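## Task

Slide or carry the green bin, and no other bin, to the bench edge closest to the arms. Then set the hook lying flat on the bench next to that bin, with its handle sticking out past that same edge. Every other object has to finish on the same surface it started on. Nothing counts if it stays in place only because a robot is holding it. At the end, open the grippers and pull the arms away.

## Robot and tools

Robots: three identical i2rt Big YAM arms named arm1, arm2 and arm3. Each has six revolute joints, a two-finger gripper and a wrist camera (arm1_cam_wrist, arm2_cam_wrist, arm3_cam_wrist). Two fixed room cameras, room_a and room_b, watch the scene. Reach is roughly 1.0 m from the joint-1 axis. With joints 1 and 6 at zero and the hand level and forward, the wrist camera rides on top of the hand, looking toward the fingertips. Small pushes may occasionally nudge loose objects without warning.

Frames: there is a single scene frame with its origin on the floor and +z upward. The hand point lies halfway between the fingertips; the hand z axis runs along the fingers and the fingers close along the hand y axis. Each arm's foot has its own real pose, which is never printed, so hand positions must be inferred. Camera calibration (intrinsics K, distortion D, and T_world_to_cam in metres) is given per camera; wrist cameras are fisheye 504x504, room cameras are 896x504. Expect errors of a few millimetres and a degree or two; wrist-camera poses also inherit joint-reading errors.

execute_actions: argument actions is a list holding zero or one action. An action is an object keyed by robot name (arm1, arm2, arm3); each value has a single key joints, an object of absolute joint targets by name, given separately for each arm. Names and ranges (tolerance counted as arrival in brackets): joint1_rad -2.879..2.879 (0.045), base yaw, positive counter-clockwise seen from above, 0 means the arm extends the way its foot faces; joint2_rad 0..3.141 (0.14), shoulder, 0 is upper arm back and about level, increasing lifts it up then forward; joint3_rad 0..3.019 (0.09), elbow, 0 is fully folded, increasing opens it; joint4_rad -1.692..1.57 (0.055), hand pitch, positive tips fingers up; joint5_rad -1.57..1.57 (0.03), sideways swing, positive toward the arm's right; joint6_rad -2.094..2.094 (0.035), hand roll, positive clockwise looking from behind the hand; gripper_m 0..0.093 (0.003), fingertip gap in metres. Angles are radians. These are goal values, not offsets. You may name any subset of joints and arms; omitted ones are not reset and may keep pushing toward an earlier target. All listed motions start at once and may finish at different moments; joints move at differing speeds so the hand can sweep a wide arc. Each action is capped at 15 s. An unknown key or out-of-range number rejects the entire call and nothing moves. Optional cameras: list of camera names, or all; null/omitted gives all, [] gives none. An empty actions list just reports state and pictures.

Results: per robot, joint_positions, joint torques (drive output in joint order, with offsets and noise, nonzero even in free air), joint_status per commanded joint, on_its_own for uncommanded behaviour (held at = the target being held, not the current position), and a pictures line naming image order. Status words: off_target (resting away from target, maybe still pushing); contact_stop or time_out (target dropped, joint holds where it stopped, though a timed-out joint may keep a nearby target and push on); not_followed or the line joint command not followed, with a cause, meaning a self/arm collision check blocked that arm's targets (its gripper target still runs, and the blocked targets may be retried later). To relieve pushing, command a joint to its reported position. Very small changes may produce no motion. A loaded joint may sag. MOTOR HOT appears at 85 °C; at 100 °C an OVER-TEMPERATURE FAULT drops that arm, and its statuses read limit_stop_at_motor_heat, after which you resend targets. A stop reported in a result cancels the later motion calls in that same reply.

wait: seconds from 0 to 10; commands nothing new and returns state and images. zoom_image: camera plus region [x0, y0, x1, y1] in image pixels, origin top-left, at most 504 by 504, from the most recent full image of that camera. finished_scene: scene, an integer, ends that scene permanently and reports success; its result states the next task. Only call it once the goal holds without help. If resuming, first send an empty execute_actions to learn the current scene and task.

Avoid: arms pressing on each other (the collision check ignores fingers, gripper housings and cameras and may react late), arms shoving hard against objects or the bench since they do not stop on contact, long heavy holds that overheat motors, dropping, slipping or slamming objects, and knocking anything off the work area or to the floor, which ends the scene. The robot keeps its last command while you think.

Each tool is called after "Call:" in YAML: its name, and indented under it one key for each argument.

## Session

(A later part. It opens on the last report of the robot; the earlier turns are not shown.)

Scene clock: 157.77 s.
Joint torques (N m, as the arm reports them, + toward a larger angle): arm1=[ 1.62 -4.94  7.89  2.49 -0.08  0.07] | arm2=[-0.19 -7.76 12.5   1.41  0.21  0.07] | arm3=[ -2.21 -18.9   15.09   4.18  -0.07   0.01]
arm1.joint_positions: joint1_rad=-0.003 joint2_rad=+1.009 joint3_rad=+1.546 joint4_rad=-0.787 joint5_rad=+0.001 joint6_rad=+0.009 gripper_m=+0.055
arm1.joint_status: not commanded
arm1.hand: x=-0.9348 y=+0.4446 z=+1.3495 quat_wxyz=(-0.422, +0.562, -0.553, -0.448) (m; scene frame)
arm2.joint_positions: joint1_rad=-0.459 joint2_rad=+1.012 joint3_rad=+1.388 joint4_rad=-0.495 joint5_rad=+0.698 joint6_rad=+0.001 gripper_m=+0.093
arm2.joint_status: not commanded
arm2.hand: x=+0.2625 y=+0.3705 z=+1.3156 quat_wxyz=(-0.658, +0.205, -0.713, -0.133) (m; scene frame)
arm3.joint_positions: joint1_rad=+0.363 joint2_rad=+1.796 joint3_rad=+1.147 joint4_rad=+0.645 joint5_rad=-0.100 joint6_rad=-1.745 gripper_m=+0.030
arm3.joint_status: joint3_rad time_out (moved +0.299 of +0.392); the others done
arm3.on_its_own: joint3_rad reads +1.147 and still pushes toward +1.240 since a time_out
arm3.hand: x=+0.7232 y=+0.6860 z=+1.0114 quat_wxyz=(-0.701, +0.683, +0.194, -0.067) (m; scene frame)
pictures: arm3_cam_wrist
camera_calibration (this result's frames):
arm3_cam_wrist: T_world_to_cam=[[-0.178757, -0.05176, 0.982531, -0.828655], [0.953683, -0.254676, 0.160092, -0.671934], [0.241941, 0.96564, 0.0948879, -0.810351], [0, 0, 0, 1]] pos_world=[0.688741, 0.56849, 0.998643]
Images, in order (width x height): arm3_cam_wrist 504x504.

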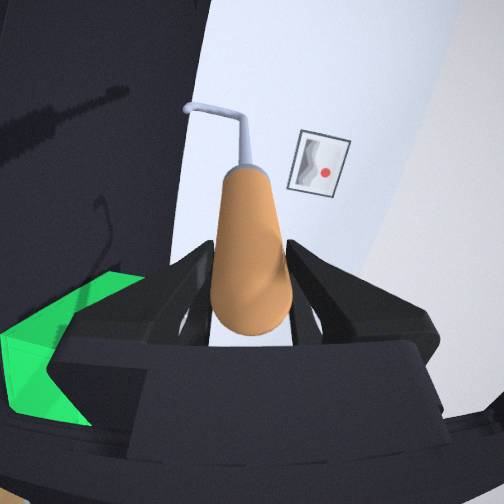

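Call:
execute_actions:
  actions:
    - {"arm3":{"joints":{"joint5_rad":0.25,"joint2_rad":2.0,"joint3_rad":1.21,"joint4_rad":0.8}}}
  cameras: ["arm2_cam_wrist"]

Call:
execute_actions:
  actions:
    - {"arm3":{"joints":{"joint6_rad":0,"joint2_rad":2.07,"joint3_rad":1.27,"joint4_rad":0.84}}}
  cameras: ["arm3_cam_wrist","arm2_cam_wrist"]

Scene clock: 162.10 s.
Joint torques (N m, as the arm reports them, + toward a larger angle): arm1=[ 1.7  -4.92  7.91  2.5  -0.08  0.07] | arm2=[-0.52 -8.01 12.67  1.42  0.22  0.07] | arm3=[ -2.05 -20.37  10.74   2.97   0.24   0.  ]
arm1.joint_positions: joint1_rad=-0.003 joint2_rad=+1.009 joint3_rad=+1.546 joint4_rad=-0.787 joint5_rad=+0.001 joint6_rad=+0.009 gripper_m=+0.055
arm1.joint_status: not commanded
arm1.hand: x=-0.9348 y=+0.4446 z=+1.3495 quat_wxyz=(-0.422, +0.562, -0.553, -0.448) (m; scene frame)
arm2.joint_positions: joint1_rad=-0.459 joint2_rad=+1.012 joint3_rad=+1.388 joint4_rad=-0.495 joint5_rad=+0.698 joint6_rad=+0.001 gripper_m=+0.093
arm2.joint_status: not commanded
arm2.hand: x=+0.2625 y=+0.3705 z=+1.3156 quat_wxyz=(-0.658, +0.205, -0.713, -0.133) (m; scene frame)
arm3.joint_positions: joint1_rad=+0.363 joint2_rad=+2.040 joint3_rad=+1.158 joint4_rad=+0.791 joint5_rad=+0.243 joint6_rad=-1.745 gripper_m=+0.030
arm3.joint_status: all done
arm3.hand: x=+0.7766 y=+0.7154 z=+0.8803 quat_wxyz=(-0.672, +0.733, +0.086, +0.059) (m; scene frame)
pictures: arm2_cam_wrist
camera_calibration (this result's frames):
arm2_cam_wrist: T_world_to_cam=[[0.4765, -0.8757, 0.0780842, 0.0959501], [-0.562009, -0.371697, -0.73891, 1.26286], [0.676087, 0.308207, -0.669265, 0.706627], [0, 0, 0, 1]] pos_world=[0.186277, 0.335637, 1.39857]
Images, in order (width x height): arm2_cam_wrist 504x504.

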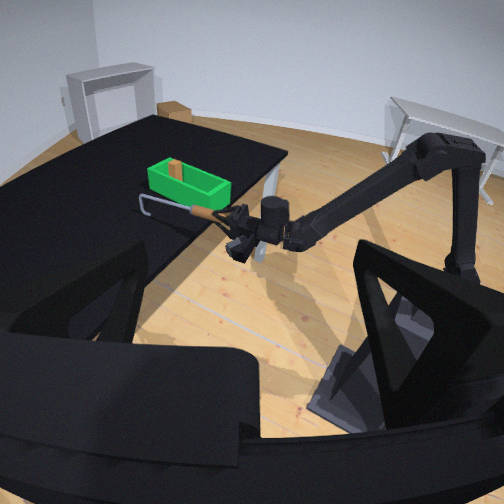

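Scene clock: 164.33 s.
Joint torques (N m, as the arm reports them, + toward a larger angle): arm1=[ 1.67 -4.95  7.91  2.5  -0.08  0.07] | arm2=[-0.19 -8.13 12.53  1.38  0.23  0.05] | arm3=[ -1.98 -19.14  11.81   4.19  -0.11   0.16]
arm1.joint_positions: joint1_rad=-0.003 joint2_rad=+1.009 joint3_rad=+1.546 joint4_rad=-0.787 joint5_rad=+0.001 joint6_rad=+0.009 gripper_m=+0.055
arm1.joint_status: not commanded
arm1.hand: x=-0.9348 y=+0.4446 z=+1.3495 quat_wxyz=(-0.422, +0.562, -0.553, -0.448) (m; scene frame)
arm2.joint_positions: joint1_rad=-0.459 joint2_rad=+1.012 joint3_rad=+1.388 joint4_rad=-0.495 joint5_rad=+0.698 joint6_rad=+0.001 gripper_m=+0.093
arm2.joint_status: not commanded
arm2.hand: x=+0.2625 y=+0.3705 z=+1.3156 quat_wxyz=(-0.658, +0.205, -0.713, -0.133) (m; scene frame)
arm3.joint_positions: joint1_rad=+0.363 joint2_rad=+2.087 joint3_rad=+1.204 joint4_rad=+0.801 joint5_rad=+0.251 joint6_rad=-0.020 gripper_m=+0.030
arm3.joint_status: all done
arm3.hand: x=+0.7743 y=+0.7290 z=+0.8709 quat_wxyz=(-0.486, +0.538, -0.501, -0.473) (m; scene frame)
pictures: arm2_cam_wrist, arm3_cam_wrist
camera_calibration (this result's frames):
arm2_cam_wrist: T_world_to_cam=[[0.4765, -0.8757, 0.0780842, 0.0959501], [-0.562009, -0.371697, -0.73891, 1.26286], [0.676087, 0.308207, -0.669265, 0.706627], [0, 0, 0, 1]] pos_world=[0.186277, 0.335637, 1.39857]
arm3_cam_wrist: T_world_to_cam=[[0.998052, 0.0331808, 0.0528242, -0.842613], [0.061718, -0.648347, -0.758839, 1.09066], [0.0090695, 0.760621, -0.649132, 0.126833], [0, 0, 0, 1]] pos_world=[0.772509, 0.638613, 0.954477]
Images, in order (width x height): arm2_cam_wrist 504x504, arm3_cam_wrist 504x504.

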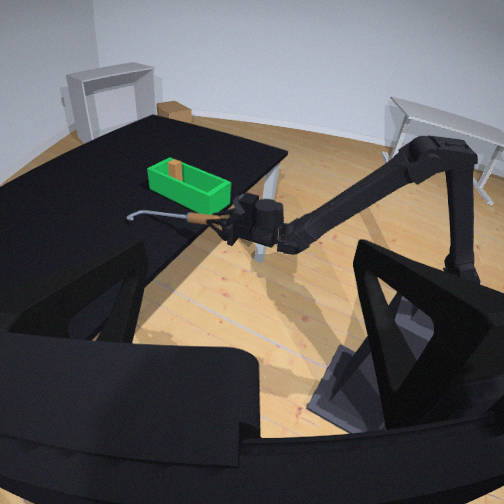

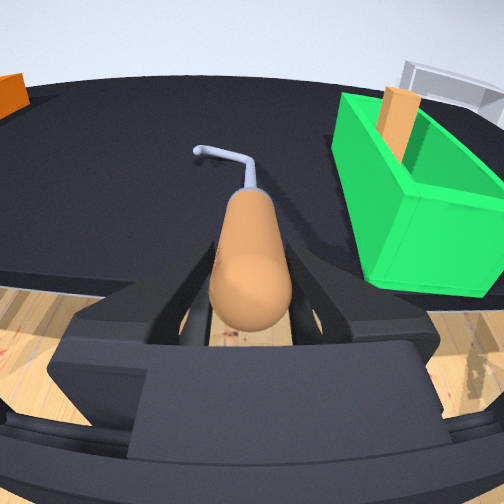

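Call:
execute_actions:
  actions:
    - {"arm3":{"joints":{"joint6_rad":-0.18,"joint2_rad":2.22,"joint3_rad":1.31,"joint4_rad":0.95}}}
  cameras: ["arm3_cam_wrist"]

Scene clock: 169.57 s.
Joint torques (N m, as the arm reports them, + toward a larger angle): arm1=[ 1.76 -4.88  7.9   2.49 -0.09  0.07] | arm2=[-0.56 -8.16 12.62  1.47  0.21  0.08] | arm3=[ -1.93 -19.36   9.68   3.37  -0.11  -0.19]
arm1.joint_positions: joint1_rad=-0.003 joint2_rad=+1.009 joint3_rad=+1.546 joint4_rad=-0.787 joint5_rad=+0.001 joint6_rad=+0.009 gripper_m=+0.055
arm1.joint_status: not commanded
arm1.hand: x=-0.9348 y=+0.4446 z=+1.3495 quat_wxyz=(-0.422, +0.562, -0.553, -0.448) (m; scene frame)
arm2.joint_positions: joint1_rad=-0.459 joint2_rad=+1.012 joint3_rad=+1.388 joint4_rad=-0.495 joint5_rad=+0.698 joint6_rad=+0.001 gripper_m=+0.093
arm2.joint_status: not commanded
arm2.hand: x=+0.2625 y=+0.3705 z=+1.3156 quat_wxyz=(-0.658, +0.205, -0.713, -0.133) (m; scene frame)
arm3.joint_positions: joint1_rad=+0.363 joint2_rad=+2.231 joint3_rad=+1.263 joint4_rad=+0.930 joint5_rad=+0.251 joint6_rad=-0.165 gripper_m=+0.030
arm3.joint_status: all done
arm3.hand: x=+0.7707 y=+0.7431 z=+0.8235 quat_wxyz=(-0.528, +0.559, -0.455, -0.449) (m; scene frame)
pictures: arm3_cam_wrist
camera_calibration (this result's frames):
arm3_cam_wrist: T_world_to_cam=[[0.981787, 0.0366194, 0.186423, -0.937077], [0.16947, -0.612333, -0.772223, 0.965239], [0.0858749, 0.789751, -0.607386, -0.0297939], [0, 0, 0, 1]] pos_world=[0.758989, 0.648893, 0.901976]
Images, in order (width x height): arm3_cam_wrist 504x504.

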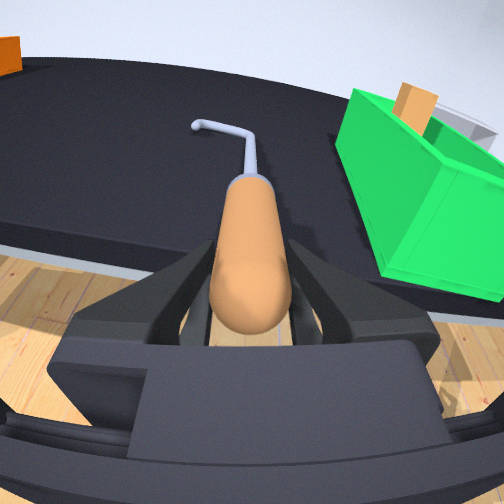

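Call:
execute_actions:
  actions:
    - {"arm3":{"joints":{"joint2_rad":2.26}}}
  cameras: []

Call:
execute_actions:
  actions:
    - {"arm3":{"joints":{"gripper_m":0.06}}}
  cameras: ["arm3_cam_wrist"]

Call:
execute_actions:
  actions:
    - {"arm3":{"joints":{"joint3_rad":0.8,"joint2_rad":2.0,"joint4_rad":1.15}}}
  cameras: []

Call:
execute_actions:
  actions:
    - {"arm3":{"joints":{"joint2_rad":1.2,"joint4_rad":0}}}
  cameras: ["arm3_cam_wrist","arm2_cam_wrist"]

Scene clock: 174.43 s.
Joint torques (N m, as the arm reports them, + toward a larger angle): arm1=[ 1.62 -4.89  7.89  2.51 -0.09  0.07] | arm2=[-0.26 -8.08 12.62  1.29  0.2   0.05] | arm3=[ -1.92 -17.86   9.63   3.15  -0.12  -0.19]
arm1.joint_positions: joint1_rad=-0.003 joint2_rad=+1.009 joint3_rad=+1.546 joint4_rad=-0.787 joint5_rad=+0.001 joint6_rad=+0.009 gripper_m=+0.055
arm1.joint_status: not commanded
arm1.hand: x=-0.9348 y=+0.4446 z=+1.3495 quat_wxyz=(-0.422, +0.562, -0.553, -0.448) (m; scene frame)
arm2.joint_positions: joint1_rad=-0.459 joint2_rad=+1.012 joint3_rad=+1.388 joint4_rad=-0.495 joint5_rad=+0.698 joint6_rad=+0.001 gripper_m=+0.093
arm2.joint_status: not commanded
arm2.hand: x=+0.2625 y=+0.3705 z=+1.3156 quat_wxyz=(-0.658, +0.205, -0.713, -0.133) (m; scene frame)
arm3.joint_positions: joint1_rad=+0.363 joint2_rad=+2.246 joint3_rad=+1.263 joint4_rad=+0.935 joint5_rad=+0.252 joint6_rad=-0.167 gripper_m=+0.030
arm3.joint_status: all done
arm3.hand: x=+0.7712 y=+0.7422 z=+0.8141 quat_wxyz=(-0.527, +0.562, -0.456, -0.446) (m; scene frame)
pictures: none
No camera images: the call's "cameras" was empty. Leave "cameras" out to get every camera's image.

Scene clock: 175.07 s.
Joint torques (N m, as the arm reports them, + toward a larger angle): arm1=[ 1.72 -4.97  7.91  2.5  -0.08  0.07] | arm2=[-0.46 -7.97 12.61  1.35  0.21  0.09] | arm3=[ -2.05 -17.79   9.43   3.24  -0.12  -0.19]
arm1.joint_positions: joint1_rad=-0.003 joint2_rad=+1.009 joint3_rad=+1.546 joint4_rad=-0.787 joint5_rad=+0.001 joint6_rad=+0.009 gripper_m=+0.055
arm1.joint_status: not commanded
arm1.hand: x=-0.9348 y=+0.4446 z=+1.3495 quat_wxyz=(-0.422, +0.562, -0.553, -0.448) (m; scene frame)
arm2.joint_positions: joint1_rad=-0.459 joint2_rad=+1.012 joint3_rad=+1.388 joint4_rad=-0.495 joint5_rad=+0.698 joint6_rad=+0.001 gripper_m=+0.093
arm2.joint_status: not commanded
arm2.hand: x=+0.2625 y=+0.3705 z=+1.3156 quat_wxyz=(-0.658, +0.205, -0.713, -0.133) (m; scene frame)
arm3.joint_positions: joint1_rad=+0.363 joint2_rad=+2.246 joint3_rad=+1.267 joint4_rad=+0.935 joint5_rad=+0.252 joint6_rad=-0.167 gripper_m=+0.060
arm3.joint_status: all done
arm3.hand: x=+0.7708 y=+0.7433 z=+0.8156 quat_wxyz=(-0.528, +0.561, -0.455, -0.447) (m; scene frame)
pictures: arm3_cam_wrist
camera_calibration (this result's frames):
arm3_cam_wrist: T_world_to_cam=[[0.981232, 0.0369132, 0.189264, -0.937857], [0.171399, -0.616668, -0.768338, 0.957886], [0.0883513, 0.786358, -0.611421, -0.0308626], [0, 0, 0, 1]] pos_world=[0.758802, 0.649586, 0.894612]
Images, in order (width x height): arm3_cam_wrist 504x504.

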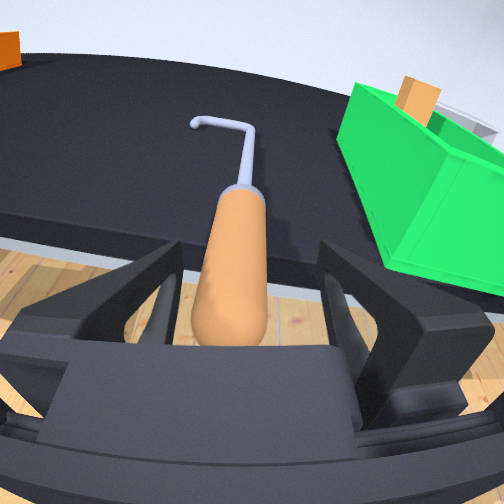

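Scene clock: 176.33 s.
Joint torques (N m, as the arm reports them, + toward a larger angle): arm1=[ 1.68 -4.92  7.89  2.49 -0.08  0.07] | arm2=[-0.47 -7.69 12.63  1.34  0.24  0.04] | arm3=[ -1.61 -13.04   5.41   2.97  -0.12  -0.16]
arm1.joint_positions: joint1_rad=-0.003 joint2_rad=+1.009 joint3_rad=+1.546 joint4_rad=-0.787 joint5_rad=+0.001 joint6_rad=+0.009 gripper_m=+0.055
arm1.joint_status: not commanded
arm1.hand: x=-0.9348 y=+0.4446 z=+1.3495 quat_wxyz=(-0.422, +0.562, -0.553, -0.448) (m; scene frame)
arm2.joint_positions: joint1_rad=-0.459 joint2_rad=+1.012 joint3_rad=+1.388 joint4_rad=-0.495 joint5_rad=+0.698 joint6_rad=+0.001 gripper_m=+0.093
arm2.joint_status: not commanded
arm2.hand: x=+0.2625 y=+0.3705 z=+1.3156 quat_wxyz=(-0.658, +0.205, -0.713, -0.133) (m; scene frame)
arm3.joint_positions: joint1_rad=+0.363 joint2_rad=+1.993 joint3_rad=+0.790 joint4_rad=+1.141 joint5_rad=+0.252 joint6_rad=-0.167 gripper_m=+0.060
arm3.joint_status: all done
arm3.hand: x=+0.8107 y=+0.6005 z=+0.8369 quat_wxyz=(-0.524, +0.566, -0.458, -0.442) (m; scene frame)
pictures: none
No camera images: the call's "cameras" was empty. Leave "cameras" out to get every camera's image.

Scene clock: 177.97 s.
Joint torques (N m, as the arm reports them, + toward a larger angle): arm1=[ 1.6  -4.94  7.93  2.51 -0.08  0.07] | arm2=[-0.33 -7.83 12.58  1.38  0.22  0.06] | arm3=[-1.85 -8.24  9.86  2.31 -0.08 -0.17]
arm1.joint_positions: joint1_rad=-0.003 joint2_rad=+1.009 joint3_rad=+1.546 joint4_rad=-0.787 joint5_rad=+0.001 joint6_rad=+0.009 gripper_m=+0.055
arm1.joint_status: not commanded
arm1.hand: x=-0.9348 y=+0.4446 z=+1.3495 quat_wxyz=(-0.422, +0.562, -0.553, -0.448) (m; scene frame)
arm2.joint_positions: joint1_rad=-0.459 joint2_rad=+1.012 joint3_rad=+1.388 joint4_rad=-0.495 joint5_rad=+0.698 joint6_rad=+0.001 gripper_m=+0.093
arm2.joint_status: not commanded
arm2.hand: x=+0.2625 y=+0.3705 z=+1.3156 quat_wxyz=(-0.658, +0.205, -0.713, -0.133) (m; scene frame)
arm3.joint_positions: joint1_rad=+0.363 joint2_rad=+1.202 joint3_rad=+0.790 joint4_rad=+0.005 joint5_rad=+0.252 joint6_rad=-0.167 gripper_m=+0.060
arm3.joint_status: all done
arm3.hand: x=+0.8353 y=+0.5072 z=+1.0202 quat_wxyz=(-0.444, +0.665, -0.501, -0.332) (m; scene frame)
pictures: arm2_cam_wrist, arm3_cam_wrist
camera_calibration (this result's frames):
arm2_cam_wrist: T_world_to_cam=[[0.4765, -0.8757, 0.0780842, 0.0959501], [-0.562009, -0.371697, -0.73891, 1.26286], [0.676087, 0.308207, -0.669265, 0.706627], [0, 0, 0, 1]] pos_world=[0.186277, 0.335637, 1.39857]
arm3_cam_wrist: T_world_to_cam=[[0.959206, 0.113451, 0.258947, -1.12262], [0.231716, -0.840241, -0.490206, 0.737698], [0.161964, 0.530211, -0.832253, 0.567941], [0, 0, 0, 1]] pos_world=[0.813896, 0.446077, 1.12499]
Images, in order (width x height): arm2_cam_wrist 504x504, arm3_cam_wrist 504x504.

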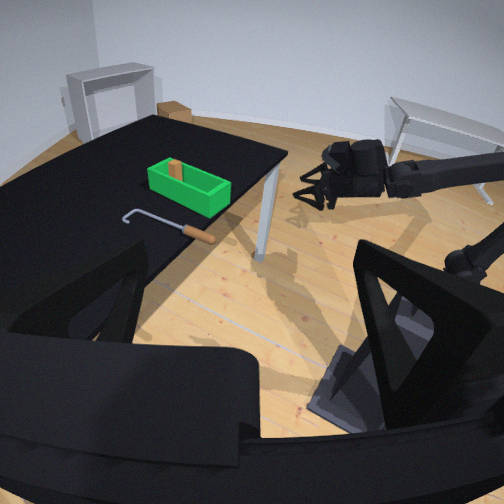

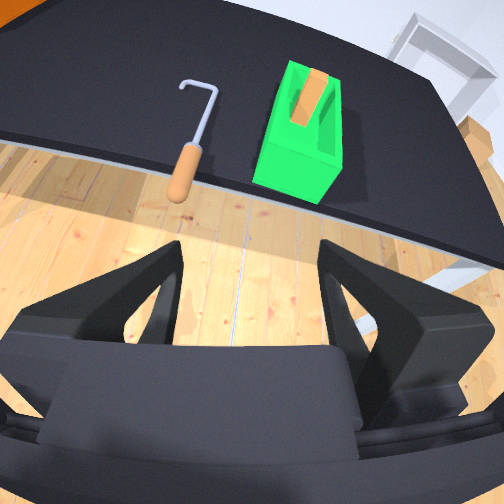

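Call:
finished_scene:
  scene: 2

The scene is finished: the task was done.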